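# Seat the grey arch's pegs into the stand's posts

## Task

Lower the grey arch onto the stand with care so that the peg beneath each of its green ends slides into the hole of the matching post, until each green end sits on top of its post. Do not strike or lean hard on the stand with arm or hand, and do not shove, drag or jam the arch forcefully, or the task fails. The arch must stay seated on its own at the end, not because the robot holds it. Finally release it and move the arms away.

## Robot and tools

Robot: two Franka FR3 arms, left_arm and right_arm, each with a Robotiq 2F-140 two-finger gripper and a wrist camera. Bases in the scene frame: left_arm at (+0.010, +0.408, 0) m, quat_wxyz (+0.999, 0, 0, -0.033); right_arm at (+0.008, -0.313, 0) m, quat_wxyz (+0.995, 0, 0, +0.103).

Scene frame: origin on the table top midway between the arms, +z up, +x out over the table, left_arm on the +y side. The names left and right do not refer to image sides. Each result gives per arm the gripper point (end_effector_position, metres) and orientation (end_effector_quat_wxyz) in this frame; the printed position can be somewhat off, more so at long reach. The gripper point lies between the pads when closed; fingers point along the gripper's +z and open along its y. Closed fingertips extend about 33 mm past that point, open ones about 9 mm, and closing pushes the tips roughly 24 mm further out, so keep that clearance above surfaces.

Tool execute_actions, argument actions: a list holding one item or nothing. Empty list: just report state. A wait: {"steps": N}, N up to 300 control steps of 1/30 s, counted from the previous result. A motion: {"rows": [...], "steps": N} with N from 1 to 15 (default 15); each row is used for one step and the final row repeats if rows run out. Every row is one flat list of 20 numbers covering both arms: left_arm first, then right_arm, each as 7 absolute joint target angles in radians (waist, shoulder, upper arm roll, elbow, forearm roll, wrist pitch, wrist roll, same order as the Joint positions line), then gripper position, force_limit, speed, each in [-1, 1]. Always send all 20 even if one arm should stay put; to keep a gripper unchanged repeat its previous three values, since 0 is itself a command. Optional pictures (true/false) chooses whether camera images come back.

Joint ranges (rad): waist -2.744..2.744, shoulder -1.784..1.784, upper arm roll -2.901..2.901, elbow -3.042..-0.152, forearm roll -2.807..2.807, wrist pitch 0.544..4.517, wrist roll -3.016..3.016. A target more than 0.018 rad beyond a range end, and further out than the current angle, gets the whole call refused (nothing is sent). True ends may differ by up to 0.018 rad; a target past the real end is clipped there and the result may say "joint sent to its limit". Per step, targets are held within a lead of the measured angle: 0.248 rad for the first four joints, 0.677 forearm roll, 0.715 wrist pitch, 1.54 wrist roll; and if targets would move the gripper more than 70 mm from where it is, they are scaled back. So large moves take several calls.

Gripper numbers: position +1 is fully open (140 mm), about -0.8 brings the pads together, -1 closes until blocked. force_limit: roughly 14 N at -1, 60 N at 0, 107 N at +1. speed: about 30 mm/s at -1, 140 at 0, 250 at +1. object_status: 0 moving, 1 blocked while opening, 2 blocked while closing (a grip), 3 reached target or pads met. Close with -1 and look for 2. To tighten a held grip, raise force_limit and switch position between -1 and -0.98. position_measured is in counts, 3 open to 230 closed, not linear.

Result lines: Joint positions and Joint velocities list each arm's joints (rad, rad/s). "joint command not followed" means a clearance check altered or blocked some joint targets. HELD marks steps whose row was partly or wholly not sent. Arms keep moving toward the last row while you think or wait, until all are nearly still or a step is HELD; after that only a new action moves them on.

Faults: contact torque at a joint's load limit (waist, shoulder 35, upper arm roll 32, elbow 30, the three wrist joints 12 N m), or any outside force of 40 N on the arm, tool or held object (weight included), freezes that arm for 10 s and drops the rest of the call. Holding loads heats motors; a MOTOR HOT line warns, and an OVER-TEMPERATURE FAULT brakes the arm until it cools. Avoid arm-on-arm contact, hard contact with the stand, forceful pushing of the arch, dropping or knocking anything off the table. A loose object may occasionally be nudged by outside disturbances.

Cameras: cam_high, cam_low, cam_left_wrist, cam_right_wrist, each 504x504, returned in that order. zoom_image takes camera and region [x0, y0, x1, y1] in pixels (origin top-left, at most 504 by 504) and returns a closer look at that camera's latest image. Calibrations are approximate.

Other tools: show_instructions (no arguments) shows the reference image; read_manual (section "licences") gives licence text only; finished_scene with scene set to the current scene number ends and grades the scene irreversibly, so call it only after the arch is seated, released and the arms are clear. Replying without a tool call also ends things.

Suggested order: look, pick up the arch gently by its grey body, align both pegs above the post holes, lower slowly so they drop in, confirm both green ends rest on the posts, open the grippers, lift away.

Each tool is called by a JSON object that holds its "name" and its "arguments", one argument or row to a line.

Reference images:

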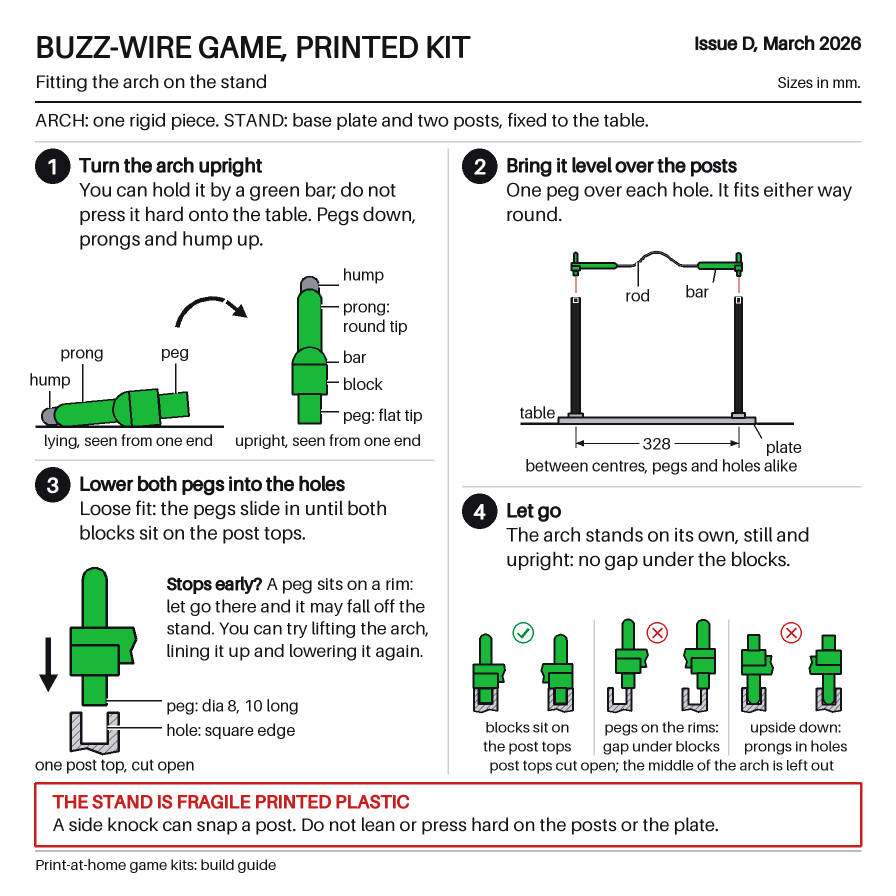

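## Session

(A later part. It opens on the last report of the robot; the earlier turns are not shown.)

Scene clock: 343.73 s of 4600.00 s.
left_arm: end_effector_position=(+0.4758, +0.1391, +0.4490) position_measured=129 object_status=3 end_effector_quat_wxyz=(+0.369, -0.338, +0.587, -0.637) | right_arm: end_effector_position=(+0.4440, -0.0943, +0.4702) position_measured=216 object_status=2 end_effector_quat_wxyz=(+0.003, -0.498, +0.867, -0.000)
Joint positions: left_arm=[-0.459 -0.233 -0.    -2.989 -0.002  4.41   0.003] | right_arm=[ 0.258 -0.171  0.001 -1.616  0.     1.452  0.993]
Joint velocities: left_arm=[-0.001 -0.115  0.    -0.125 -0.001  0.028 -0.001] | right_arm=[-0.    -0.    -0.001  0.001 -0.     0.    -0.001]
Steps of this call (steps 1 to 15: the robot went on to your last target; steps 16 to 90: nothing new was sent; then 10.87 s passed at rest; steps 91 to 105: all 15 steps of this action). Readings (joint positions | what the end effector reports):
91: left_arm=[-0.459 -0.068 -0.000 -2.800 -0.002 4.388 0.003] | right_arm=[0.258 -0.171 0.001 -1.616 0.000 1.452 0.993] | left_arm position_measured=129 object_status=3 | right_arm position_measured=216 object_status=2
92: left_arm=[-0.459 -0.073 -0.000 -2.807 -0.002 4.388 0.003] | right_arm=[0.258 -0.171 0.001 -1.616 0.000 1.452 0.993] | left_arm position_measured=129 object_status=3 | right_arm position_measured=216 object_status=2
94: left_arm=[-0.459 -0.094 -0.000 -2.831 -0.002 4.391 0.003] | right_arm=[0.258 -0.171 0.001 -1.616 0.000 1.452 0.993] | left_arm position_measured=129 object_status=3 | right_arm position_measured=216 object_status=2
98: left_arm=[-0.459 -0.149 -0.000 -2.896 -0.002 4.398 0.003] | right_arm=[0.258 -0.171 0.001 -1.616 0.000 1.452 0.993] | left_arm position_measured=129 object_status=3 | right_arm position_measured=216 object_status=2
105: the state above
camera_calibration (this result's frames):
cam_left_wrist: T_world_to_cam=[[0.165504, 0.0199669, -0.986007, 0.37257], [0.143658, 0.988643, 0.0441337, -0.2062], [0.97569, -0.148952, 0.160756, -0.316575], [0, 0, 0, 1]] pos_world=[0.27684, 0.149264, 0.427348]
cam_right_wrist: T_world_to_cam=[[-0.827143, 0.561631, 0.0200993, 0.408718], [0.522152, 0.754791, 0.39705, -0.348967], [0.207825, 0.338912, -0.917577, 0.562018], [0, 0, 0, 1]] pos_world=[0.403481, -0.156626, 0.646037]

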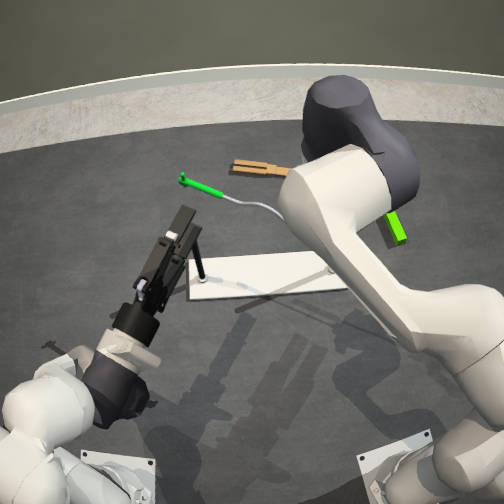

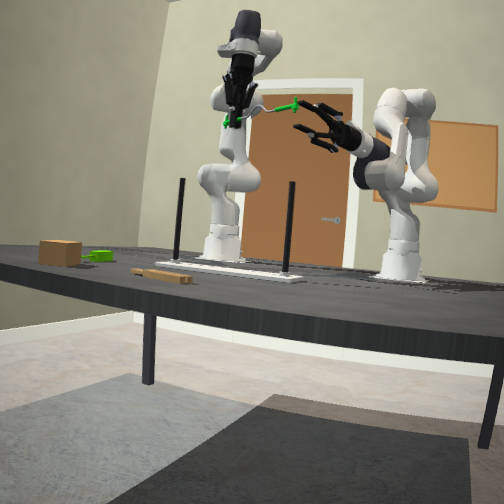

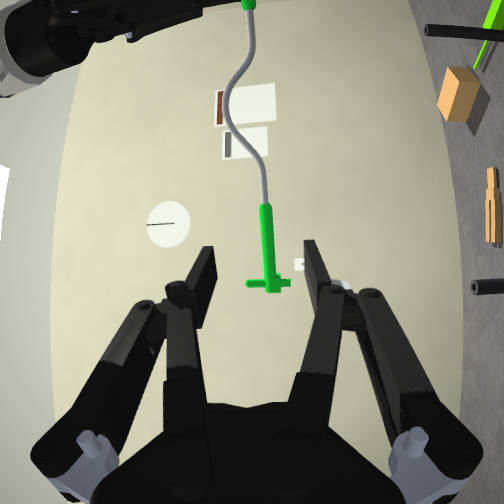

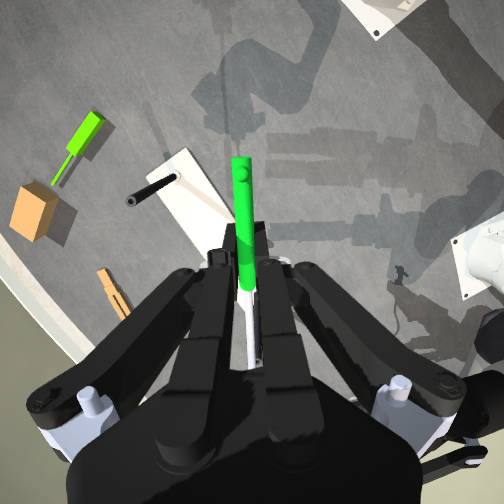

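{"name": "execute_actions", "arguments": {
  "actions": [
    {"rows":[[-0.4576,-0.2418,0,-2.9988,0,4.415,0,0,0.2,-0.5,0.2575,-0.1695,0,-1.6174,0,1.455,0.988,-1,0,-1],[-0.4576,-0.2418,0,-2.9988,0,4.415,0,0,0.2,-0.5,0.2559,-0.1667,0,-1.6173,0,1.4575,0.981,-1,0,-1],[-0.4576,-0.2418,0,-2.9988,0,4.415,0,0,0.2,-0.5,0.2534,-0.1622,0,-1.617,0,1.462,0.970,-1,0,-1],[-0.4576,-0.2418,0,-2.9988,0,4.415,0,0,0.2,-0.5,0.2499,-0.1561,0,-1.6166,0,1.4675,0.956,-1,0,-1],[-0.4576,-0.2418,0,-2.9988,0,4.415,0,0,0.2,-0.5,0.2457,-0.1485,0,-1.6162,0,1.4746,0.938,-1,0,-1],[-0.4576,-0.2418,0,-2.9988,0,4.415,0,0,0.2,-0.5,0.2408,-0.1397,0,-1.6156,0,1.483,0.917,-1,0,-1],[-0.4576,-0.2418,0,-2.9988,0,4.415,0,0,0.2,-0.5,0.2351,-0.1296,0,-1.615,0,1.4924,0.893,-1,0,-1],[-0.4576,-0.2418,0,-2.9988,0,4.415,0,0,0.2,-0.5,0.2289,-0.1185,0,-1.6144,0,1.503,0.867,-1,0,-1],[-0.4576,-0.2418,0,-2.9988,0,4.415,0,0,0.2,-0.5,0.2222,-0.1065,0,-1.6137,0,1.514,0.839,-1,0,-1],[-0.4576,-0.2418,0,-2.9988,0,4.415,0,0,0.2,-0.5,0.215,-0.0937,0,-1.6129,0,1.526,0.808,-1,0,-1],[-0.4576,-0.2418,0,-2.9988,0,4.415,0,0,0.2,-0.5,0.2075,-0.0802,0,-1.6121,0,1.539,0.776,-1,0,-1],[-0.4576,-0.2418,0,-2.9988,0,4.415,0,0,0.2,-0.5,0.1997,-0.0662,0,-1.6112,0,1.552,0.743,-1,0,-1],[-0.4576,-0.2418,0,-2.9988,0,4.415,0,0,0.2,-0.5,0.1916,-0.0518,0,-1.6104,0,1.5656,0.709,-1,0,-1],[-0.4576,-0.2418,0,-2.9988,0,4.415,0,0,0.2,-0.5,0.1834,-0.0371,0,-1.6095,0,1.5794,0.674,-1,0,-1],[-0.4576,-0.2418,0,-2.9988,0,4.415,0,0,0.2,-0.5,0.1752,-0.0224,0,-1.6086,0,1.593,0.640,-1,0,-1]],"steps":15}
  ],
  "pictures": false
}}

{"name": "execute_actions", "arguments": {
  "actions": [
    {"rows":[[-0.4576,-0.2418,0,-2.9988,0,4.415,0,0,0.2,-0.5,0.1669,-0.0076,0,-1.6077,0,1.607,0.605,-1,0,-1],[-0.4576,-0.2418,0,-2.9988,0,4.415,0,0,0.2,-0.5,0.1587,0.0071,0,-1.6068,0,1.621,0.570,-1,0,-1],[-0.4576,-0.2418,0,-2.9988,0,4.415,0,0,0.2,-0.5,0.1506,0.0215,0,-1.606,0,1.6345,0.536,-1,0,-1],[-0.4576,-0.2418,0,-2.9988,0,4.415,0,0,0.2,-0.5,0.1428,0.0355,0,-1.6051,0,1.6476,0.503,-1,0,-1],[-0.4576,-0.2418,0,-2.9988,0,4.415,0,0,0.2,-0.5,0.1353,0.049,0,-1.6043,0,1.660,0.471,-1,0,-1],[-0.4576,-0.2418,0,-2.9988,0,4.415,0,0,0.2,-0.5,0.1281,0.0618,0,-1.6035,0,1.672,0.440,-1,0,-1],[-0.4576,-0.2418,0,-2.9988,0,4.415,0,0,0.2,-0.5,0.1214,0.0738,0,-1.6028,0,1.6837,0.412,-1,0,-1],[-0.4576,-0.2418,0,-2.9988,0,4.415,0,0,0.2,-0.5,0.1152,0.0849,0,-1.6022,0,1.694,0.386,-1,0,-1],[-0.4576,-0.2418,0,-2.9988,0,4.415,0,0,0.2,-0.5,0.1095,0.095,0,-1.6016,0,1.7035,0.362,-1,0,-1],[-0.4576,-0.2418,0,-2.9988,0,4.415,0,0,0.2,-0.5,0.1046,0.1038,0,-1.601,0,1.712,0.341,-1,0,-1],[-0.4576,-0.2418,0,-2.9988,0,4.415,0,0,0.2,-0.5,0.1004,0.1114,0,-1.6006,0,1.719,0.323,-1,0,-1],[-0.4576,-0.2418,0,-2.9988,0,4.415,0,0,0.2,-0.5,0.0969,0.1175,0,-1.6002,0,1.725,0.309,-1,0,-1],[-0.4576,-0.2418,0,-2.9988,0,4.415,0,0,0.2,-0.5,0.0944,0.122,0,-1.5999,0,1.729,0.298,-1,0,-1],[-0.4576,-0.2418,0,-2.9988,0,4.415,0,0,0.2,-0.5,0.0928,0.1248,0,-1.5998,0,1.732,0.291,-1,0,-1],[-0.4576,-0.2418,0,-2.9988,0,4.415,0,0,0.2,-0.5,0.0923,0.1258,0,-1.5997,0,1.7325,0.287,-1,0,-1]],"steps":15}
  ],
  "pictures": false
}}

{"name": "execute_actions", "arguments": {
  "actions": [
    {"steps":20}
  ]
}}

Scene clock: 375.93 s of 4600.00 s.
left_arm: end_effector_position=(+0.4731, +0.1407, +0.4493) position_measured=129 object_status=3 end_effector_quat_wxyz=(+0.369, -0.338, +0.586, -0.637) | right_arm: end_effector_position=(+0.4946, -0.1062, +0.4218) position_measured=216 object_status=2 end_effector_quat_wxyz=(-0.009, -0.537, +0.844, +0.002)
Joint positions: left_arm=[-0.459 -0.24  -0.    -2.998 -0.002  4.413  0.003] | right_arm=[ 0.195 -0.056  0.001 -1.611  0.     1.536  0.839]
Joint velocities: left_arm=[ 0.002  0.001 -0.    -0.001  0.    -0.     0.001] | right_arm=[-0.236  0.436 -0.001  0.012 -0.     0.33  -0.645]
Steps of this call (steps 1 to 15: the robot went on to your last target; steps 16 to 90: nothing new was sent; then 28.70 s passed at rest; steps 91 to 105: all 15 steps of this action). Readings (joint positions | what the end effector reports):
91: left_arm=[-0.459 -0.240 -0.000 -2.998 -0.002 4.413 0.003] | right_arm=[0.258 -0.171 0.001 -1.617 0.000 1.452 0.993] | left_arm position_measured=129 object_status=3 | right_arm position_measured=216 object_status=2
92: left_arm=[-0.459 -0.240 -0.000 -2.998 -0.002 4.413 0.003] | right_arm=[0.258 -0.171 0.001 -1.617 0.000 1.452 0.992] | left_arm position_measured=129 object_status=3 | right_arm position_measured=216 object_status=2
94: left_arm=[-0.459 -0.240 -0.000 -2.998 -0.002 4.413 0.003] | right_arm=[0.256 -0.168 0.001 -1.616 0.000 1.455 0.988] | left_arm position_measured=129 object_status=3 | right_arm position_measured=216 object_status=2
98: left_arm=[-0.459 -0.240 -0.000 -2.998 -0.002 4.413 0.003] | right_arm=[0.242 -0.144 0.001 -1.615 0.000 1.472 0.959] | left_arm position_measured=129 object_status=3 | right_arm position_measured=216 object_status=2
105: the state above

Scene clock: 376.43 s of 4600.00 s.
left_arm: end_effector_position=(+0.4731, +0.1407, +0.4493) position_measured=129 object_status=3 end_effector_quat_wxyz=(+0.369, -0.338, +0.586, -0.637) | right_arm: end_effector_position=(+0.5720, -0.1363, +0.3380) position_measured=216 object_status=2 end_effector_quat_wxyz=(-0.012, -0.649, +0.761, +0.006)
Joint positions: left_arm=[-0.459 -0.24  -0.    -2.998 -0.002  4.413  0.003] | right_arm=[ 0.097  0.121  0.    -1.605  0.     1.699  0.462]
Joint velocities: left_arm=[-0.001 -0.001  0.    -0.001 -0.     0.     0.001] | right_arm=[-0.07   0.126 -0.001  0.001 -0.001  0.173 -0.564]
Steps of this call (steps 1 to 15: all 15 steps of this action). Readings (joint positions | what the end effector reports):
1: left_arm=[-0.459 -0.240 -0.000 -2.998 -0.002 4.413 0.003] | right_arm=[0.187 -0.042 0.001 -1.611 0.000 1.548 0.815] | left_arm position_measured=129 object_status=3 | right_arm position_measured=216 object_status=2
2: left_arm=[-0.459 -0.240 -0.000 -2.998 -0.002 4.413 0.003] | right_arm=[0.179 -0.027 0.001 -1.610 0.000 1.560 0.791] | left_arm position_measured=129 object_status=3 | right_arm position_measured=216 object_status=2
4: left_arm=[-0.459 -0.240 -0.000 -2.998 -0.002 4.413 0.003] | right_arm=[0.162 0.003 0.001 -1.609 0.000 1.585 0.739] | left_arm position_measured=129 object_status=3 | right_arm position_measured=216 object_status=2
8: left_arm=[-0.459 -0.240 -0.000 -2.998 -0.002 4.413 0.003] | right_arm=[0.132 0.059 0.001 -1.607 0.000 1.634 0.630] | left_arm position_measured=129 object_status=3 | right_arm position_measured=216 object_status=2
15: the state above

Scene clock: 377.10 s of 4600.00 s.
left_arm: end_effector_position=(+0.4731, +0.1407, +0.4493) position_measured=129 object_status=3 end_effector_quat_wxyz=(+0.369, -0.338, +0.586, -0.637) | right_arm: end_effector_position=(+0.5824, -0.1353, +0.3383) position_measured=216 object_status=2 end_effector_quat_wxyz=(-0.000, -0.704, +0.710, +0.000)
Joint positions: left_arm=[-0.459 -0.24  -0.    -2.998 -0.002  4.413  0.003] | right_arm=[ 0.093  0.127  0.    -1.602  0.     1.728  0.31 ]
Joint velocities: left_arm=[ 0.001 -0.001 -0.001 -0.001  0.    -0.    -0.001] | right_arm=[-0.     0.    -0.001  0.001 -0.001  0.003 -0.062]
Steps of this call (steps 1 to 20: the robot went on to your last target). Readings (joint positions | what the end effector reports):
1: left_arm=[-0.459 -0.240 -0.000 -2.998 -0.002 4.413 0.003] | right_arm=[0.095 0.124 0.000 -1.605 0.000 1.704 0.444] | left_arm position_measured=129 object_status=3 | right_arm position_measured=216 object_status=2
2: left_arm=[-0.459 -0.240 -0.000 -2.998 -0.002 4.413 0.003] | right_arm=[0.094 0.126 0.000 -1.605 0.000 1.708 0.428] | left_arm position_measured=129 object_status=3 | right_arm position_measured=216 object_status=2
4: left_arm=[-0.459 -0.240 -0.000 -2.998 -0.002 4.413 0.003] | right_arm=[0.093 0.127 0.000 -1.604 0.000 1.715 0.401] | left_arm position_measured=129 object_status=3 | right_arm position_measured=216 object_status=2
8: left_arm=[-0.459 -0.240 -0.000 -2.998 -0.002 4.413 0.003] | right_arm=[0.093 0.127 0.000 -1.602 0.000 1.723 0.362] | left_arm position_measured=129 object_status=3 | right_arm position_measured=216 object_status=2
20: the state above
camera_calibration (this result's frames):
cam_left_wrist: T_world_to_cam=[[0.167103, 0.0190486, -0.985755, 0.372508], [0.143582, 0.988684, 0.043445, -0.207053], [0.975428, -0.148797, 0.162477, -0.314364], [0, 0, 0, 1]] pos_world=[0.274121, 0.150838, 0.427274]
cam_right_wrist: T_world_to_cam=[[-0.996707, 0.0774564, 0.0240038, 0.580816], [0.0806592, 0.916485, 0.391854, -0.0572192], [0.00835254, 0.3925, -0.919714, 0.550252], [0, 0, 0, 1]] pos_world=[0.578923, -0.208521, 0.514555]

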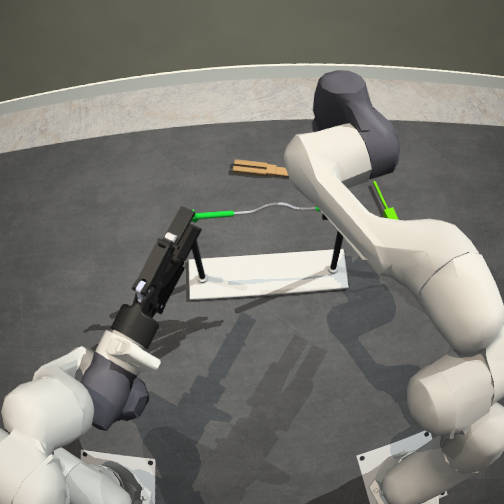

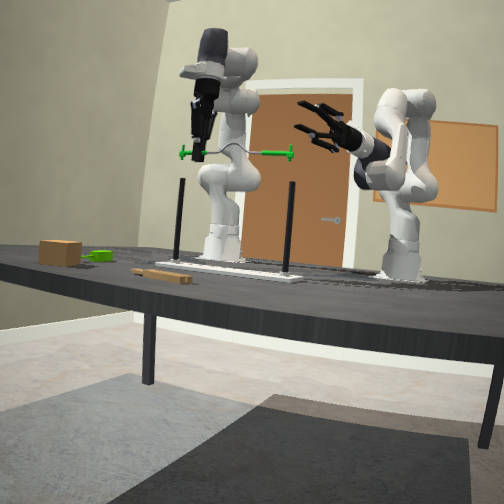

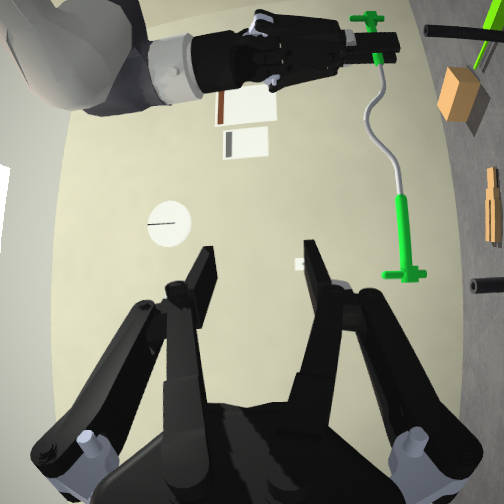

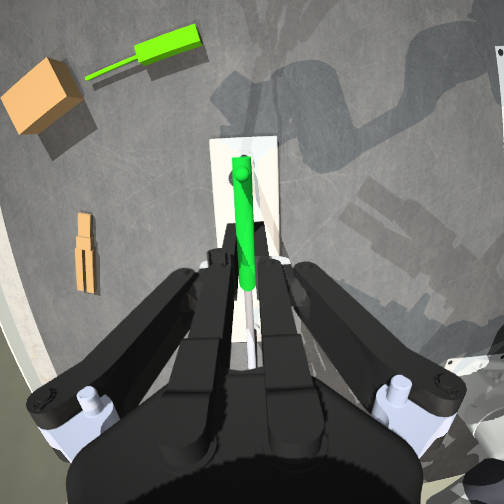

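{"name": "execute_actions", "arguments": {
  "actions": [
    {"rows":[[-0.45,-0.2418,0,-2.9988,0,4.415,0,1,0.2,-0.5,0.0923,0.1258,0,-1.601,0,1.736,0.287,-1,0,-1],[-0.43,-0.2418,0,-2.9988,0,4.415,0.05,1,0.2,-0.5,0.0923,0.1258,0,-1.605,0,1.742,0.287,-1,0,-1],[-0.40,-0.2418,0,-2.9988,0,4.415,0.1,1,0.2,-0.5,0.0923,0.1258,0,-1.611,0,1.750,0.287,-1,0,-1],[-0.36,-0.2418,0,-2.9988,0,4.415,0.17,1,0.2,-0.5,0.0923,0.1257,0,-1.619,0,1.759,0.287,-1,0,-1],[-0.315,-0.2418,0,-2.9988,0,4.415,0.24,1,0.2,-0.5,0.0923,0.1257,0,-1.628,0,1.769,0.287,-1,0,-1],[-0.265,-0.2418,0,-2.9988,0,4.415,0.31,1,0.2,-0.5,0.0923,0.1256,0,-1.638,0,1.779,0.287,-1,0,-1],[-0.21,-0.2418,0,-2.9988,0,4.415,0.38,1,0.2,-0.5,0.0923,0.1256,0,-1.648,0,1.789,0.287,-1,0,-1],[-0.155,-0.2418,0,-2.9988,0,4.415,0.45,1,0.2,-0.5,0.0923,0.1255,0,-1.659,0,1.799,0.287,-1,0,-1],[-0.10,-0.2418,0,-2.99,0,4.40,0.52,1,0.2,-0.5,0.0923,0.1255,0,-1.669,0,1.809,0.287,-1,0,-1],[-0.05,-0.24,0,-2.97,0,4.37,0.59,1,0.2,-0.5,0.0923,0.1254,0,-1.679,0,1.818,0.287,-1,0,-1],[-0.005,-0.235,0,-2.94,0,4.33,0.66,1,0.2,-0.5,0.0923,0.1254,0,-1.688,0,1.826,0.287,-1,0,-1],[0.035,-0.228,0,-2.905,0,4.27,0.73,1,0.2,-0.5,0.0923,0.1253,0,-1.696,0,1.832,0.287,-1,0,-1],[0.065,-0.22,0,-2.865,0,4.20,0.80,1,0.2,-0.5,0.0923,0.1253,0,-1.702,0,1.837,0.287,-1,0,-1],[0.088,-0.21,0,-2.82,0,4.12,0.87,1,0.2,-0.5,0.0923,0.1253,0,-1.706,0,1.839,0.287,-1,0,-1],[0.10,-0.198,0,-2.775,0,4.04,0.94,1,0.2,-0.5,0.0923,0.1253,0,-1.7074,0,1.84,0.287,-1,0,-1]],"steps":15}
  ],
  "pictures": false
}}

{"name": "execute_actions", "arguments": {
  "actions": [
    {"rows":[[0.1,-0.185,0,-2.73,0,3.96,1.01,1,0.2,-0.5,0.0923,0.1253,0,-1.7074,0,1.84,0.287,-1,0,-1],[0.1,-0.172,0,-2.685,0,3.875,1.08,1,0.2,-0.5,0.0923,0.1253,0,-1.7074,0,1.84,0.287,-1,0,-1],[0.1,-0.159,0,-2.64,0,3.79,1.15,1,0.2,-0.5,0.0923,0.1253,0,-1.7074,0,1.84,0.287,-1,0,-1],[0.1,-0.146,0,-2.595,0,3.705,1.22,1,0.2,-0.5,0.0923,0.1253,0,-1.7074,0,1.84,0.287,-1,0,-1],[0.1,-0.133,0,-2.55,0,3.62,1.29,1,0.2,-0.5,0.0923,0.1253,0,-1.7074,0,1.84,0.287,-1,0,-1],[0.1,-0.12,0,-2.505,0,3.535,1.36,1,0.2,-0.5,0.0923,0.1253,0,-1.7074,0,1.84,0.287,-1,0,-1],[0.1,-0.107,0,-2.46,0,3.45,1.43,1,0.2,-0.5,0.0923,0.1253,0,-1.7074,0,1.84,0.287,-1,0,-1],[0.1,-0.094,0,-2.415,0,3.365,1.50,1,0.2,-0.5,0.0923,0.1253,0,-1.7074,0,1.84,0.287,-1,0,-1],[0.1,-0.081,0,-2.37,0,3.28,1.57,1,0.2,-0.5,0.0923,0.1253,0,-1.7074,0,1.84,0.287,-1,0,-1],[0.1,-0.068,0,-2.325,0,3.195,1.64,1,0.2,-0.5,0.0923,0.1253,0,-1.7074,0,1.84,0.287,-1,0,-1],[0.1,-0.055,0,-2.28,0,3.11,1.71,1,0.2,-0.5,0.0923,0.1253,0,-1.7074,0,1.84,0.287,-1,0,-1],[0.1,-0.042,0,-2.235,0,3.025,1.78,1,0.2,-0.5,0.0923,0.1253,0,-1.7074,0,1.84,0.287,-1,0,-1],[0.1,-0.029,0,-2.19,0,2.94,1.85,1,0.2,-0.5,0.0923,0.1253,0,-1.7074,0,1.84,0.287,-1,0,-1],[0.1,-0.016,0,-2.145,0,2.855,1.92,1,0.2,-0.5,0.0923,0.1253,0,-1.7074,0,1.84,0.287,-1,0,-1],[0.1,-0.003,0,-2.10,0,2.77,1.99,1,0.2,-0.5,0.0923,0.1253,0,-1.7074,0,1.84,0.287,-1,0,-1]],"steps":15}
  ],
  "pictures": false
}}

{"name": "execute_actions", "arguments": {
  "actions": [
    {"rows":[[0.1,0.01,0,-2.055,0,2.685,2.06,1,0.2,-0.5,0.0923,0.1253,0,-1.7074,0,1.84,0.287,-1,0,-1],[0.1,0.023,0,-2.01,0,2.60,2.13,1,0.2,-0.5,0.0923,0.1253,0,-1.7074,0,1.84,0.287,-1,0,-1],[0.1,0.036,0,-1.965,0,2.515,2.20,1,0.2,-0.5,0.0923,0.1253,0,-1.7074,0,1.84,0.287,-1,0,-1],[0.1,0.049,0,-1.92,0,2.43,2.27,1,0.2,-0.5,0.0923,0.1253,0,-1.7074,0,1.84,0.287,-1,0,-1],[0.1,0.062,0,-1.875,0,2.345,2.34,1,0.2,-0.5,0.0923,0.1253,0,-1.7074,0,1.84,0.287,-1,0,-1],[0.1,0.075,0,-1.83,0,2.26,2.41,1,0.2,-0.5,0.0923,0.1253,0,-1.7074,0,1.84,0.287,-1,0,-1],[0.1,0.088,0,-1.785,0,2.175,2.48,1,0.2,-0.5,0.0923,0.1253,0,-1.7074,0,1.84,0.287,-1,0,-1],[0.1,0.101,0,-1.74,0,2.09,2.55,1,0.2,-0.5,0.0923,0.1253,0,-1.7074,0,1.84,0.287,-1,0,-1],[0.1,0.114,0,-1.695,0,2.005,2.61,1,0.2,-0.5,0.0923,0.1253,0,-1.7074,0,1.84,0.287,-1,0,-1],[0.1,0.127,0,-1.65,0,1.92,2.66,1,0.2,-0.5,0.0923,0.1253,0,-1.7074,0,1.84,0.287,-1,0,-1],[0.1,0.139,0,-1.605,0,1.84,2.70,1,0.2,-0.5,0.0923,0.1253,0,-1.7074,0,1.84,0.287,-1,0,-1],[0.1,0.15,0,-1.565,0,1.77,2.73,1,0.2,-0.5,0.0923,0.1253,0,-1.7074,0,1.84,0.287,-1,0,-1],[0.1,0.159,0,-1.53,0,1.715,2.75,1,0.2,-0.5,0.0923,0.1253,0,-1.7074,0,1.84,0.287,-1,0,-1],[0.1,0.165,0,-1.505,0,1.68,2.765,1,0.2,-0.5,0.0923,0.1253,0,-1.7074,0,1.84,0.287,-1,0,-1],[0.1,0.168,0,-1.4927,0,1.657,2.772,1,0.2,-0.5,0.0923,0.1253,0,-1.7074,0,1.84,0.287,-1,0,-1]],"steps":15}
  ],
  "pictures": false
}}

{"name": "execute_actions", "arguments": {
  "actions": [
    {"steps":15}
  ]
}}

Scene clock: 426.37 s of 4600.00 s.
left_arm: end_effector_position=(+0.5785, +0.3655, +0.4621) position_measured=65 object_status=0 end_effector_quat_wxyz=(+0.586, -0.364, +0.580, -0.432) | right_arm: end_effector_position=(+0.5790, -0.1363, +0.3007) position_measured=216 object_status=2 end_effector_quat_wxyz=(-0.005, -0.710, +0.704, +0.003)
Joint positions: left_arm=[-0.009 -0.224 -0.    -2.895  0.001  4.304  0.375] | right_arm=[ 0.093  0.126  0.    -1.697  0.     1.811  0.29 ]
Joint velocities: left_arm=[ 0.825  0.197  0.03   0.928 -0.004 -1.013  1.199] | right_arm=[-0.001  0.018  0.    -0.148  0.001  0.143 -0.003]
Steps of this call (steps 1 to 30: the robot went on to your last target; steps 31 to 90: nothing new was sent; then 45.77 s passed at rest; steps 91 to 105: all 15 steps of this action). Readings (joint positions | what the end effector reports):
91: left_arm=[-0.457 -0.240 -0.000 -2.998 -0.001 4.413 0.003] | right_arm=[0.093 0.127 0.000 -1.602 0.000 1.729 0.290] | left_arm position_measured=129 object_status=0 | right_arm position_measured=216 object_status=2
92: left_arm=[-0.451 -0.240 -0.001 -2.998 -0.001 4.413 0.007] | right_arm=[0.093 0.127 0.000 -1.602 0.000 1.731 0.290] | left_arm position_measured=125 object_status=0 | right_arm position_measured=216 object_status=2
94: left_arm=[-0.416 -0.240 -0.003 -2.998 0.000 4.413 0.030] | right_arm=[0.093 0.126 0.000 -1.607 0.000 1.737 0.290] | left_arm position_measured=116 object_status=0 | right_arm position_measured=216 object_status=2
98: left_arm=[-0.270 -0.241 -0.003 -2.998 0.001 4.413 0.133] | right_arm=[0.093 0.125 0.000 -1.636 0.000 1.762 0.290] | left_arm position_measured=97 object_status=0 | right_arm position_measured=216 object_status=2
105: the state above

Scene clock: 426.87 s of 4600.00 s.
left_arm: end_effector_position=(+0.7583, +0.4319, +0.4334) position_measured=3 object_status=0 end_effector_quat_wxyz=(+0.528, -0.178, +0.825, -0.097) | right_arm: end_effector_position=(+0.5832, -0.1350, +0.2979) position_measured=216 object_status=2 end_effector_quat_wxyz=(+0.001, -0.711, +0.704, -0.000)
Joint positions: left_arm=[ 0.097 -0.051  0.001 -2.263  0.001  3.345  1.176] | right_arm=[ 0.093  0.127  0.    -1.706  0.     1.835  0.29 ]
Joint velocities: left_arm=[ 0.013  0.384  0.001  1.329 -0.001 -2.258  1.795] | right_arm=[-0.    -0.001  0.001 -0.    -0.001  0.007 -0.   ]
Steps of this call (steps 1 to 15: all 15 steps of this action). Readings (joint positions | what the end effector reports):
1: left_arm=[0.017 -0.216 0.000 -2.860 0.001 4.262 0.420] | right_arm=[0.093 0.127 0.000 -1.701 0.000 1.815 0.290] | left_arm position_measured=60 object_status=0 | right_arm position_measured=216 object_status=2
2: left_arm=[0.037 -0.206 0.001 -2.821 0.001 4.215 0.468] | right_arm=[0.093 0.127 0.000 -1.703 0.000 1.819 0.290] | left_arm position_measured=56 object_status=0 | right_arm position_measured=216 object_status=2
4: left_arm=[0.064 -0.186 0.001 -2.739 0.001 4.106 0.568] | right_arm=[0.093 0.127 0.000 -1.706 0.000 1.824 0.290] | left_arm position_measured=47 object_status=0 | right_arm position_measured=216 object_status=2
8: left_arm=[0.087 -0.140 0.001 -2.573 0.001 3.860 0.773] | right_arm=[0.093 0.127 0.000 -1.706 0.000 1.831 0.290] | left_arm position_measured=28 object_status=0 | right_arm position_measured=216 object_status=2
15: the state above

Scene clock: 427.37 s of 4600.00 s.
left_arm: end_effector_position=(+0.7390, +0.4326, +0.3927) position_measured=3 object_status=3 end_effector_quat_wxyz=(+0.209, +0.218, +0.952, +0.055) | right_arm: end_effector_position=(+0.5836, -0.1349, +0.2979) position_measured=216 object_status=2 end_effector_quat_wxyz=(+0.001, -0.711, +0.704, -0.001)
Joint positions: left_arm=[ 0.098  0.13   0.001 -1.63   0.     2.196  2.053] | right_arm=[ 0.093  0.127  0.    -1.706  0.     1.836  0.29 ]
Joint velocities: left_arm=[ 0.002  0.224 -0.001  0.922 -0.    -1.805  1.378] | right_arm=[-0.    -0.001  0.002 -0.     0.001 -0.     0.   ]
Steps of this call (steps 1 to 15: all 15 steps of this action). Readings (joint positions | what the end effector reports):
1: left_arm=[0.097 -0.037 0.001 -2.217 0.001 3.264 1.239] | right_arm=[0.093 0.127 0.000 -1.706 0.000 1.835 0.290] | left_arm position_measured=3 object_status=0 | right_arm position_measured=216 object_status=2
2: left_arm=[0.097 -0.024 0.001 -2.171 0.001 3.183 1.302] | right_arm=[0.093 0.127 0.000 -1.706 0.000 1.835 0.290] | left_arm position_measured=3 object_status=0 | right_arm position_measured=216 object_status=2
4: left_arm=[0.098 0.002 0.001 -2.081 0.001 3.020 1.430] | right_arm=[0.093 0.127 0.000 -1.706 0.000 1.835 0.290] | left_arm position_measured=3 object_status=0 | right_arm position_measured=216 object_status=2
8: left_arm=[0.098 0.053 0.001 -1.906 0.001 2.701 1.679] | right_arm=[0.093 0.127 0.000 -1.706 0.000 1.836 0.290] | left_arm position_measured=3 object_status=3 | right_arm position_measured=216 object_status=2
15: the state above

Scene clock: 427.87 s of 4600.00 s.
left_arm: end_effector_position=(+0.6317, +0.4294, +0.3625) position_measured=3 object_status=3 end_effector_quat_wxyz=(+0.014, +0.480, +0.877, +0.009) | right_arm: end_effector_position=(+0.5836, -0.1349, +0.2979) position_measured=216 object_status=2 end_effector_quat_wxyz=(+0.001, -0.711, +0.704, -0.001)
Joint positions: left_arm=[ 0.099  0.167  0.001 -1.495  0.     1.696  2.605] | right_arm=[ 0.093  0.127  0.    -1.706  0.     1.836  0.29 ]
Joint velocities: left_arm=[ 0.001  0.005 -0.     0.007  0.001 -0.228  0.542] | right_arm=[ 0.001 -0.001 -0.    -0.001 -0.     0.    -0.   ]
Steps of this call (steps 1 to 15: the robot went on to your last target). Readings (joint positions | what the end effector reports):
1: left_arm=[0.098 0.137 0.001 -1.601 0.000 2.136 2.100] | right_arm=[0.093 0.127 0.000 -1.706 0.000 1.836 0.290] | left_arm position_measured=3 object_status=3 | right_arm position_measured=216 object_status=2
2: left_arm=[0.098 0.142 0.001 -1.577 0.000 2.080 2.145] | right_arm=[0.093 0.127 0.000 -1.706 0.000 1.836 0.290] | left_arm position_measured=3 object_status=3 | right_arm position_measured=216 object_status=2
4: left_arm=[0.098 0.150 0.001 -1.540 0.000 1.977 2.237] | right_arm=[0.093 0.127 0.000 -1.706 0.000 1.836 0.290] | left_arm position_measured=3 object_status=3 | right_arm position_measured=216 object_status=2
8: left_arm=[0.098 0.161 0.001 -1.503 0.000 1.810 2.417] | right_arm=[0.093 0.127 0.000 -1.706 0.000 1.836 0.290] | left_arm position_measured=3 object_status=3 | right_arm position_measured=216 object_status=2
15: the state above
camera_calibration (this result's frames):
cam_left_wrist: T_world_to_cam=[[0.890238, 0.455042, -0.0203032, -0.739022], [0.428268, -0.821012, 0.377525, -0.0353454], [0.155121, -0.344783, -0.925777, 0.584875], [0, 0, 0, 1]] pos_world=[0.582317, 0.508922, 0.539803]
cam_right_wrist: T_world_to_cam=[[-0.998094, 0.0583148, 0.0201834, 0.582313], [0.0615508, 0.917384, 0.393214, -0.0309316], [0.00441426, 0.393707, -0.919225, 0.515253], [0, 0, 0, 1]] pos_world=[0.580832, -0.20844, 0.474043]

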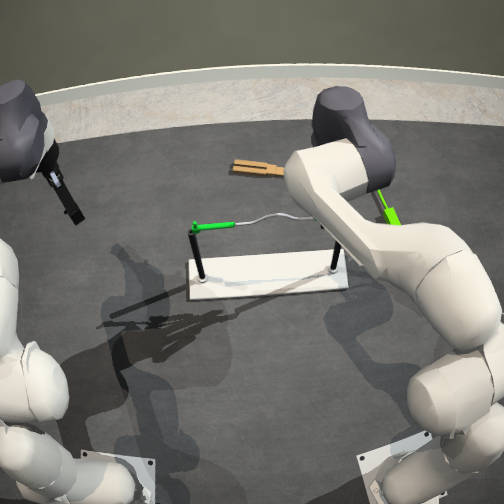

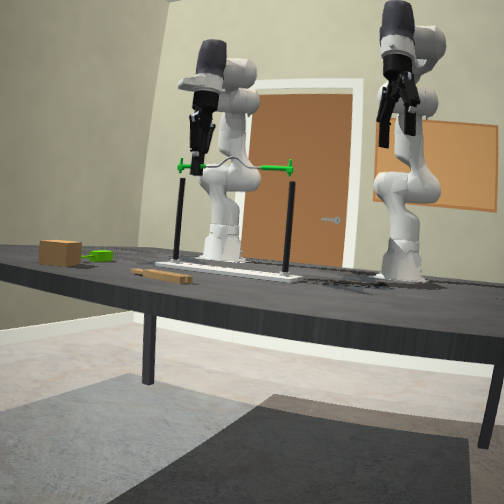

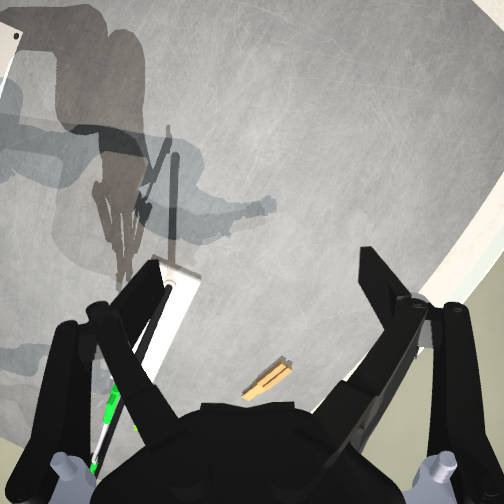

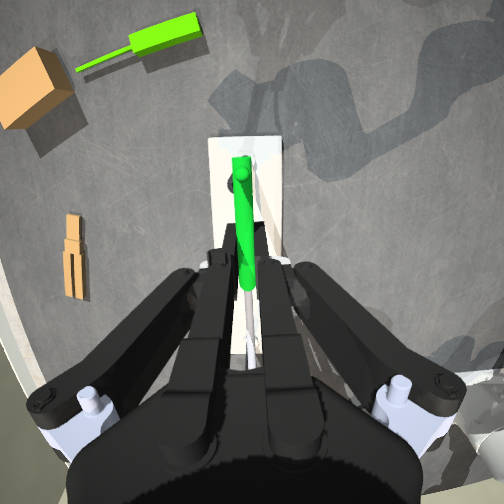

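{"name": "execute_actions", "arguments": {
  "actions": [
    {"rows":[[0.096,0.168,0,-1.4927,0,1.657,2.80,1,0.2,-0.5,0.0923,0.1253,0,-1.7074,0,1.84,0.287,-1,0,-1],[0.084,0.168,0,-1.4927,0,1.657,2.826,1,0.2,-0.5,0.0923,0.1253,0,-1.7074,0,1.84,0.287,-1,0,-1],[0.064,0.168,0,-1.4927,0,1.657,2.826,1,0.2,-0.5,0.0923,0.1253,0,-1.7074,0,1.84,0.287,-1,0,-1],[0.038,0.168,0,-1.4927,0,1.657,2.826,1,0.2,-0.5,0.0923,0.1253,0,-1.7074,0,1.84,0.287,-1,0,-1],[0.009,0.168,0,-1.4927,0,1.657,2.826,1,0.2,-0.5,0.0923,0.1253,0,-1.7074,0,1.84,0.287,-1,0,-1],[-0.023,0.168,0,-1.4927,0,1.657,2.826,1,0.2,-0.5,0.0923,0.1253,0,-1.7074,0,1.84,0.287,-1,0,-1],[-0.057,0.168,0,-1.4927,0,1.657,2.826,1,0.2,-0.5,0.0923,0.1253,0,-1.7074,0,1.84,0.287,-1,0,-1],[-0.093,0.168,0,-1.4927,0,1.657,2.826,1,0.2,-0.5,0.0923,0.1253,0,-1.7074,0,1.84,0.287,-1,0,-1],[-0.127,0.168,0,-1.4927,0,1.657,2.826,1,0.2,-0.5,0.0923,0.1253,0,-1.7074,0,1.84,0.287,-1,0,-1],[-0.159,0.168,0,-1.4927,0,1.657,2.826,1,0.2,-0.5,0.0923,0.1253,0,-1.7074,0,1.84,0.287,-1,0,-1],[-0.188,0.168,0,-1.4927,0,1.657,2.826,1,0.2,-0.5,0.0923,0.1253,0,-1.7074,0,1.84,0.287,-1,0,-1],[-0.214,0.168,0,-1.4927,0,1.657,2.826,1,0.2,-0.5,0.0923,0.1253,0,-1.7074,0,1.84,0.287,-1,0,-1],[-0.234,0.168,0,-1.4927,0,1.657,2.826,1,0.2,-0.5,0.0923,0.1253,0,-1.7074,0,1.84,0.287,-1,0,-1],[-0.246,0.168,0,-1.4927,0,1.657,2.826,1,0.2,-0.5,0.0923,0.1253,0,-1.7074,0,1.84,0.287,-1,0,-1],[-0.25,0.168,0,-1.4927,0,1.657,2.826,1,0.2,-0.5,0.0923,0.1253,0,-1.7074,0,1.84,0.287,-1,0,-1]],"steps":15}
  ],
  "pictures": false
}}

{"name": "execute_actions", "arguments": {
  "actions": [
    {"steps":20}
  ]
}}

{"name": "zoom_image", "arguments": {
  "camera": "cam_low",
  "region": [160, 130, 320, 210]
}}

{"name": "zoom_image", "arguments": {
  "camera": "cam_right_wrist",
  "region": [200, 130, 290, 220]
}}

Scene clock: 438.20 s of 4600.00 s.
left_arm: end_effector_position=(+0.5947, +0.2318, +0.3590) position_measured=3 object_status=3 end_effector_quat_wxyz=(-0.001, +0.693, +0.720, -0.001) | right_arm: end_effector_position=(+0.5836, -0.1349, +0.2979) position_measured=216 object_status=2 end_effector_quat_wxyz=(+0.001, -0.711, +0.704, -0.001)
Joint positions: left_arm=[-0.222  0.168 -0.005 -1.494  0.     1.659  2.81 ] | right_arm=[ 0.093  0.127  0.    -1.706  0.     1.836  0.29 ]
Joint velocities: left_arm=[-0.546  0.001 -0.102  0.    -0.009 -0.     0.036] | right_arm=[ 0.001 -0.     0.    -0.    -0.001 -0.001  0.   ]
Steps of this call (steps 1 to 45: the robot went on to your last target; steps 46 to 110: nothing new was sent; then 6.17 s passed at rest; steps 111 to 125: all 15 steps of this action). Readings (joint positions | what the end effector reports):
111: left_arm=[0.099 0.167 0.001 -1.494 0.000 1.659 2.770] | right_arm=[0.093 0.127 0.000 -1.706 0.000 1.836 0.290] | left_arm position_measured=3 object_status=3 | right_arm position_measured=216 object_status=2
112: left_arm=[0.097 0.167 0.002 -1.494 0.000 1.659 2.775] | right_arm=[0.093 0.127 0.000 -1.706 0.000 1.836 0.290] | left_arm position_measured=3 object_status=3 | right_arm position_measured=216 object_status=2
114: left_arm=[0.080 0.167 0.006 -1.494 0.001 1.659 2.784] | right_arm=[0.093 0.127 0.000 -1.706 0.000 1.836 0.290] | left_arm position_measured=3 object_status=3 | right_arm position_measured=216 object_status=2
118: left_arm=[-0.015 0.167 0.009 -1.494 0.001 1.659 2.798] | right_arm=[0.093 0.127 0.000 -1.706 0.000 1.836 0.290] | left_arm position_measured=3 object_status=3 | right_arm position_measured=216 object_status=2
125: the state above

Scene clock: 438.87 s of 4600.00 s.
left_arm: end_effector_position=(+0.5899, +0.2166, +0.3590) position_measured=3 object_status=3 end_effector_quat_wxyz=(-0.001, +0.706, +0.708, -0.001) | right_arm: end_effector_position=(+0.5836, -0.1349, +0.2979) position_measured=216 object_status=2 end_effector_quat_wxyz=(+0.001, -0.711, +0.704, -0.001)
Joint positions: left_arm=[-0.251  0.168 -0.002 -1.494 -0.     1.659  2.82 ] | right_arm=[ 0.093  0.127  0.    -1.706  0.     1.836  0.29 ]
Joint velocities: left_arm=[ 0.001 -0.     0.    -0.    -0.     0.     0.005] | right_arm=[ 0.     0.002 -0.001 -0.    -0.001 -0.    -0.001]
Steps of this call (steps 1 to 20: the robot went on to your last target). Readings (joint positions | what the end effector reports):
1: left_arm=[-0.237 0.168 -0.008 -1.494 0.000 1.659 2.811] | right_arm=[0.093 0.127 0.000 -1.706 0.000 1.836 0.290] | left_arm position_measured=3 object_status=3 | right_arm position_measured=216 object_status=2
2: left_arm=[-0.247 0.168 -0.009 -1.494 0.000 1.659 2.813] | right_arm=[0.093 0.127 0.000 -1.706 0.000 1.836 0.290] | left_arm position_measured=3 object_status=3 | right_arm position_measured=216 object_status=2
4: left_arm=[-0.253 0.168 -0.009 -1.494 -0.000 1.659 2.814] | right_arm=[0.093 0.127 0.000 -1.706 0.000 1.836 0.290] | left_arm position_measured=3 object_status=3 | right_arm position_measured=216 object_status=2
8: left_arm=[-0.252 0.168 -0.004 -1.494 -0.000 1.659 2.817] | right_arm=[0.093 0.127 0.000 -1.706 0.000 1.836 0.290] | left_arm position_measured=3 object_status=3 | right_arm position_measured=216 object_status=2
20: the state above
camera_calibration (this result's frames):
cam_left_wrist: T_world_to_cam=[[0.994012, -0.0948596, -0.0542421, -0.534996], [-0.0687741, -0.928837, 0.364049, 0.130569], [-0.0849156, -0.358138, -0.929799, 0.660666], [0, 0, 0, 1]] pos_world=[0.596873, 0.307137, 0.537734]
cam_right_wrist: T_world_to_cam=[[-0.998093, 0.0583208, 0.020234, 0.582281], [0.0615763, 0.91739, 0.393196, -0.0309008], [0.0043691, 0.393692, -0.919232, 0.515216], [0, 0, 0, 1]] pos_world=[0.580823, -0.208448, 0.473971]

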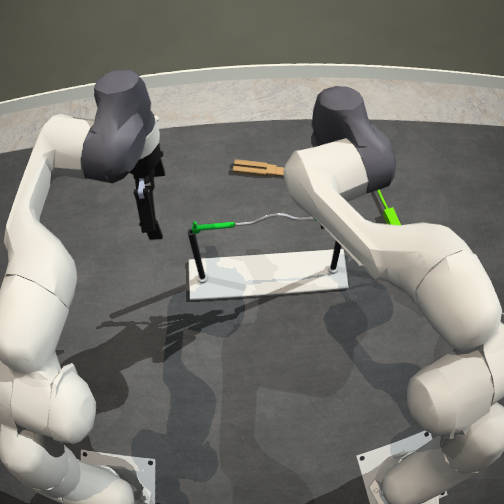

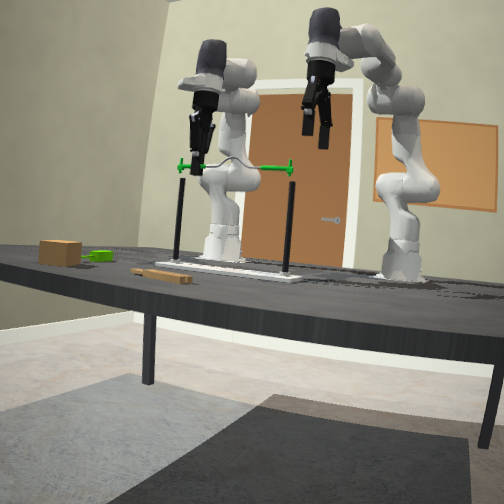

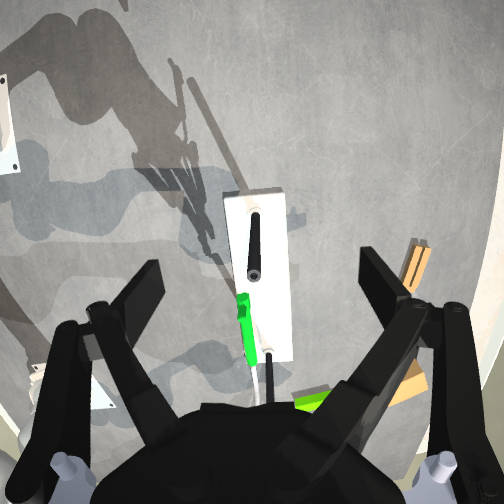

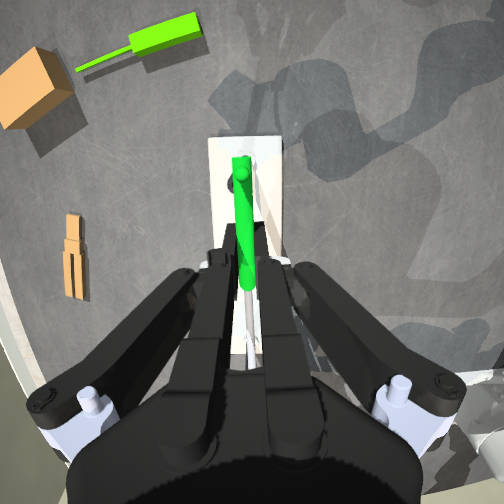

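Region (160, 130, 320, 210) of cam_low's 504x504 image, scaled by 3.150, with more detail than that image has.

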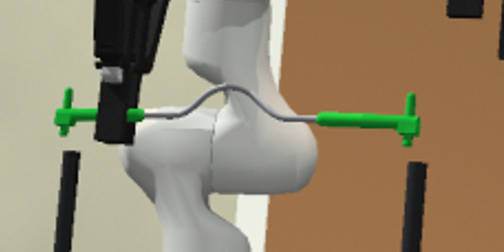

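Region (200, 130, 290, 220) of cam_right_wrist's 504x504 image, scaled by 5.600, with more detail than that image has.

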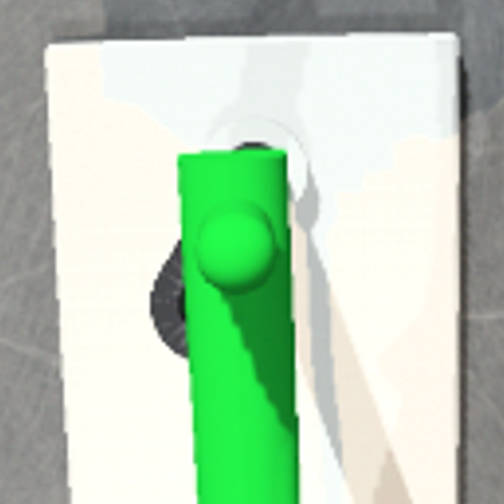

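{"name": "zoom_image", "arguments": {
  "camera": "cam_left_wrist",
  "region": [210, 250, 300, 340]
}}

Region (210, 250, 300, 340) of cam_left_wrist's 504x504 image, scaled by 5.600, with more detail than that image has.

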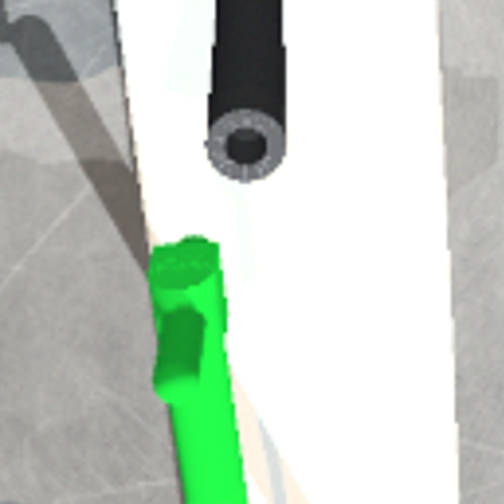

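{"name": "execute_actions", "arguments": {
  "actions": [
    {"rows":[[-0.25,0.168,0,-1.4927,0,1.657,2.826,1,0.2,-0.5,0.094,0.128,0,-1.703,0,1.834,0.297,-1,0,-1],[-0.25,0.168,0,-1.4927,0,1.657,2.826,1,0.2,-0.5,0.096,0.131,0,-1.699,0,1.832,0.304,-1,0,-1],[-0.25,0.168,0,-1.4927,0,1.657,2.826,1,0.2,-0.5,0.098,0.1345,0,-1.694,0,1.830,0.310,-1,0,-1],[-0.25,0.168,0,-1.4927,0,1.657,2.826,1,0.2,-0.5,0.1005,0.138,0,-1.689,0,1.828,0.316,-1,0,-1],[-0.25,0.168,0,-1.4927,0,1.657,2.826,1,0.2,-0.5,0.103,0.142,0,-1.684,0,1.826,0.320,-1,0,-1],[-0.25,0.168,0,-1.4927,0,1.657,2.826,1,0.2,-0.5,0.105,0.1455,0,-1.679,0,1.824,0.324,-1,0,-1],[-0.25,0.168,0,-1.4927,0,1.657,2.826,1,0.2,-0.5,0.107,0.149,0,-1.674,0,1.823,0.324,-1,0,-1],[-0.25,0.168,0,-1.4927,0,1.657,2.826,1,0.2,-0.5,0.109,0.152,0,-1.669,0,1.823,0.324,-1,0,-1],[-0.25,0.168,0,-1.4927,0,1.657,2.826,1,0.2,-0.5,0.1105,0.1545,0,-1.6655,0,1.823,0.324,-1,0,-1]],"steps":15}
  ],
  "pictures": false
}}

{"name": "execute_actions", "arguments": {
  "actions": [
    {"steps":25}
  ]
}}

{"name": "zoom_image", "arguments": {
  "camera": "cam_low",
  "region": [160, 130, 320, 210]
}}

{"name": "zoom_image", "arguments": {
  "camera": "cam_right_wrist",
  "region": [200, 130, 290, 220]
}}

{"name": "zoom_image", "arguments": {
  "camera": "cam_left_wrist",
  "region": [210, 250, 300, 340]
}}

Scene clock: 463.20 s of 4600.00 s.
left_arm: end_effector_position=(+0.5899, +0.2167, +0.3591) position_measured=3 object_status=3 end_effector_quat_wxyz=(-0.001, +0.707, +0.707, -0.001) | right_arm: end_effector_position=(+0.5893, -0.1232, +0.2994) position_measured=216 object_status=2 end_effector_quat_wxyz=(+0.003, -0.708, +0.706, -0.001)
Joint positions: left_arm=[-0.251  0.168 -0.002 -1.494  0.     1.659  2.822] | right_arm=[ 0.109  0.153  0.    -1.669  0.     1.828  0.313]
Joint velocities: left_arm=[ 0.001 -0.     0.001  0.001  0.     0.    -0.002] | right_arm=[-0.001  0.003 -0.001  0.01  -0.    -0.007  0.027]
Steps of this call (steps 1 to 15: the robot went on to your last target; steps 16 to 90: nothing new was sent; then 20.83 s passed at rest; steps 91 to 105: all 15 steps of this action). Readings (joint positions | what the end effector reports):
91: left_arm=[-0.251 0.168 -0.002 -1.494 0.000 1.659 2.822] | right_arm=[0.093 0.127 0.000 -1.706 0.000 1.836 0.291] | left_arm position_measured=3 object_status=3 | right_arm position_measured=216 object_status=2
92: left_arm=[-0.251 0.168 -0.002 -1.494 -0.000 1.659 2.822] | right_arm=[0.094 0.127 0.000 -1.705 0.000 1.836 0.292] | left_arm position_measured=3 object_status=3 | right_arm position_measured=216 object_status=2
94: left_arm=[-0.251 0.168 -0.002 -1.494 -0.000 1.659 2.822] | right_arm=[0.095 0.131 0.000 -1.699 0.000 1.835 0.295] | left_arm position_measured=3 object_status=3 | right_arm position_measured=216 object_status=2
98: left_arm=[-0.251 0.168 -0.002 -1.494 -0.000 1.659 2.822] | right_arm=[0.103 0.143 0.000 -1.681 0.000 1.831 0.304] | left_arm position_measured=3 object_status=3 | right_arm position_measured=216 object_status=2
105: the state above

Scene clock: 464.03 s of 4600.00 s.
left_arm: end_effector_position=(+0.5899, +0.2167, +0.3591) position_measured=3 object_status=3 end_effector_quat_wxyz=(-0.001, +0.707, +0.707, -0.001) | right_arm: end_effector_position=(+0.5893, -0.1232, +0.2997) position_measured=216 object_status=2 end_effector_quat_wxyz=(+0.003, -0.706, +0.709, -0.001)
Joint positions: left_arm=[-0.251  0.168 -0.002 -1.494  0.     1.659  2.822] | right_arm=[ 0.109  0.153  0.    -1.668  0.     1.826  0.32 ]
Joint velocities: left_arm=[ 0.001 -0.001  0.    -0.    -0.    -0.     0.001] | right_arm=[-0.    -0.001 -0.    -0.001  0.    -0.     0.002]
Steps of this call (steps 1 to 15: the robot went on to your last target; steps 16 to 25: nothing new was sent). Readings (joint positions | what the end effector reports):
1: left_arm=[-0.251 0.168 -0.002 -1.494 -0.000 1.659 2.822] | right_arm=[0.109 0.153 0.000 -1.668 0.000 1.827 0.313] | left_arm position_measured=3 object_status=3 | right_arm position_measured=216 object_status=2
2: left_arm=[-0.251 0.168 -0.002 -1.494 0.000 1.659 2.822] | right_arm=[0.109 0.153 0.000 -1.668 0.000 1.827 0.314] | left_arm position_measured=3 object_status=3 | right_arm position_measured=216 object_status=2
4: left_arm=[-0.251 0.168 -0.002 -1.494 0.000 1.659 2.822] | right_arm=[0.109 0.153 0.000 -1.668 0.000 1.827 0.315] | left_arm position_measured=3 object_status=3 | right_arm position_measured=216 object_status=2
8: left_arm=[-0.251 0.168 -0.002 -1.494 0.000 1.659 2.822] | right_arm=[0.109 0.153 0.000 -1.668 0.000 1.827 0.317] | left_arm position_measured=3 object_status=3 | right_arm position_measured=216 object_status=2
25: the state above
All arms were judged still, so your last target was given up. Only a new action makes them travel on or press farther. Fingers that are still opening or closing keep moving.
camera_calibration (this result's frames):
cam_left_wrist: T_world_to_cam=[[0.993894, -0.0960998, -0.0542228, -0.534674], [-0.0699403, -0.928751, 0.364046, 0.131265], [-0.0853442, -0.358031, -0.929801, 0.66094], [0, 0, 0, 1]] pos_world=[0.596997, 0.307168, 0.537765]
cam_right_wrist: T_world_to_cam=[[-0.997234, 0.0721814, 0.0177526, 0.589182], [0.0733253, 0.916074, 0.394247, -0.0501759], [0.0121946, 0.394458, -0.918833, 0.507606], [0, 0, 0, 1]] pos_world=[0.585041, -0.196793, 0.475728]

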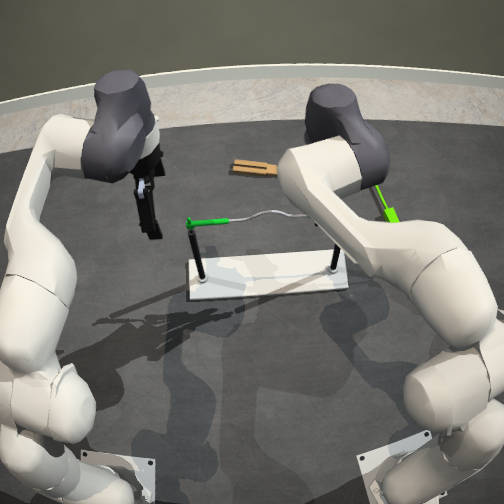

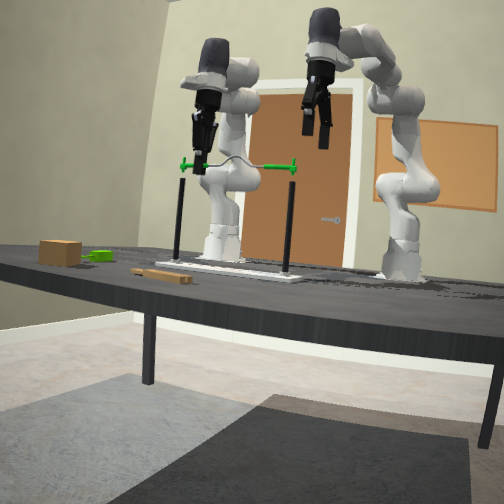

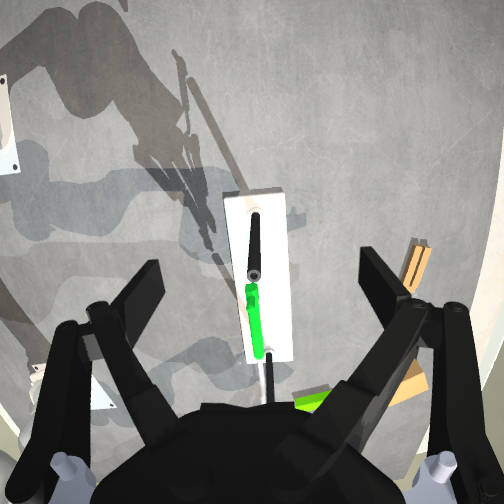

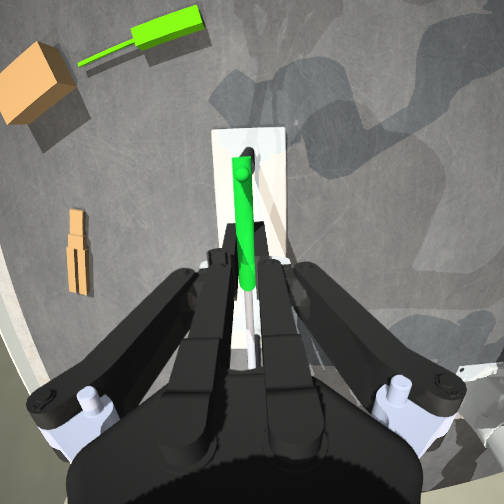

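Region (160, 130, 320, 210) of cam_low's 504x504 image, scaled by 3.150, with more detail than that image has.

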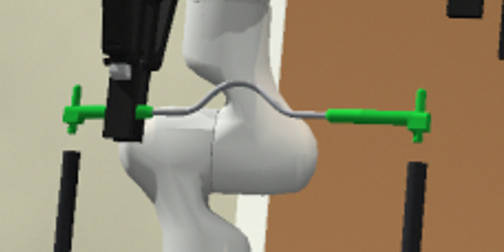

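Region (200, 130, 290, 220) of cam_right_wrist's 504x504 image, scaled by 5.600, with more detail than that image has.

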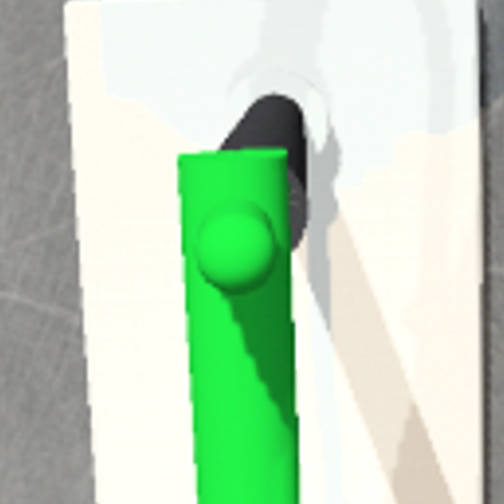

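Region (210, 250, 300, 340) of cam_left_wrist's 504x504 image, scaled by 5.600, with more detail than that image has.

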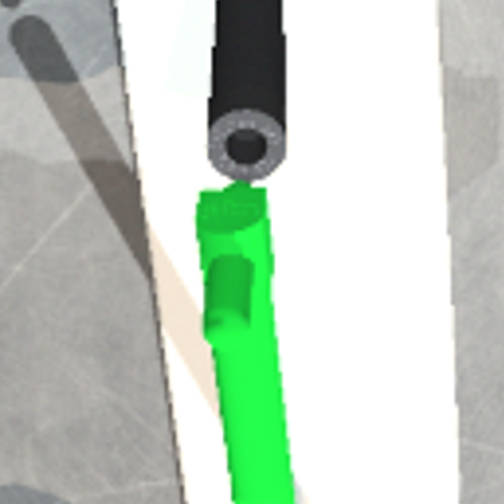

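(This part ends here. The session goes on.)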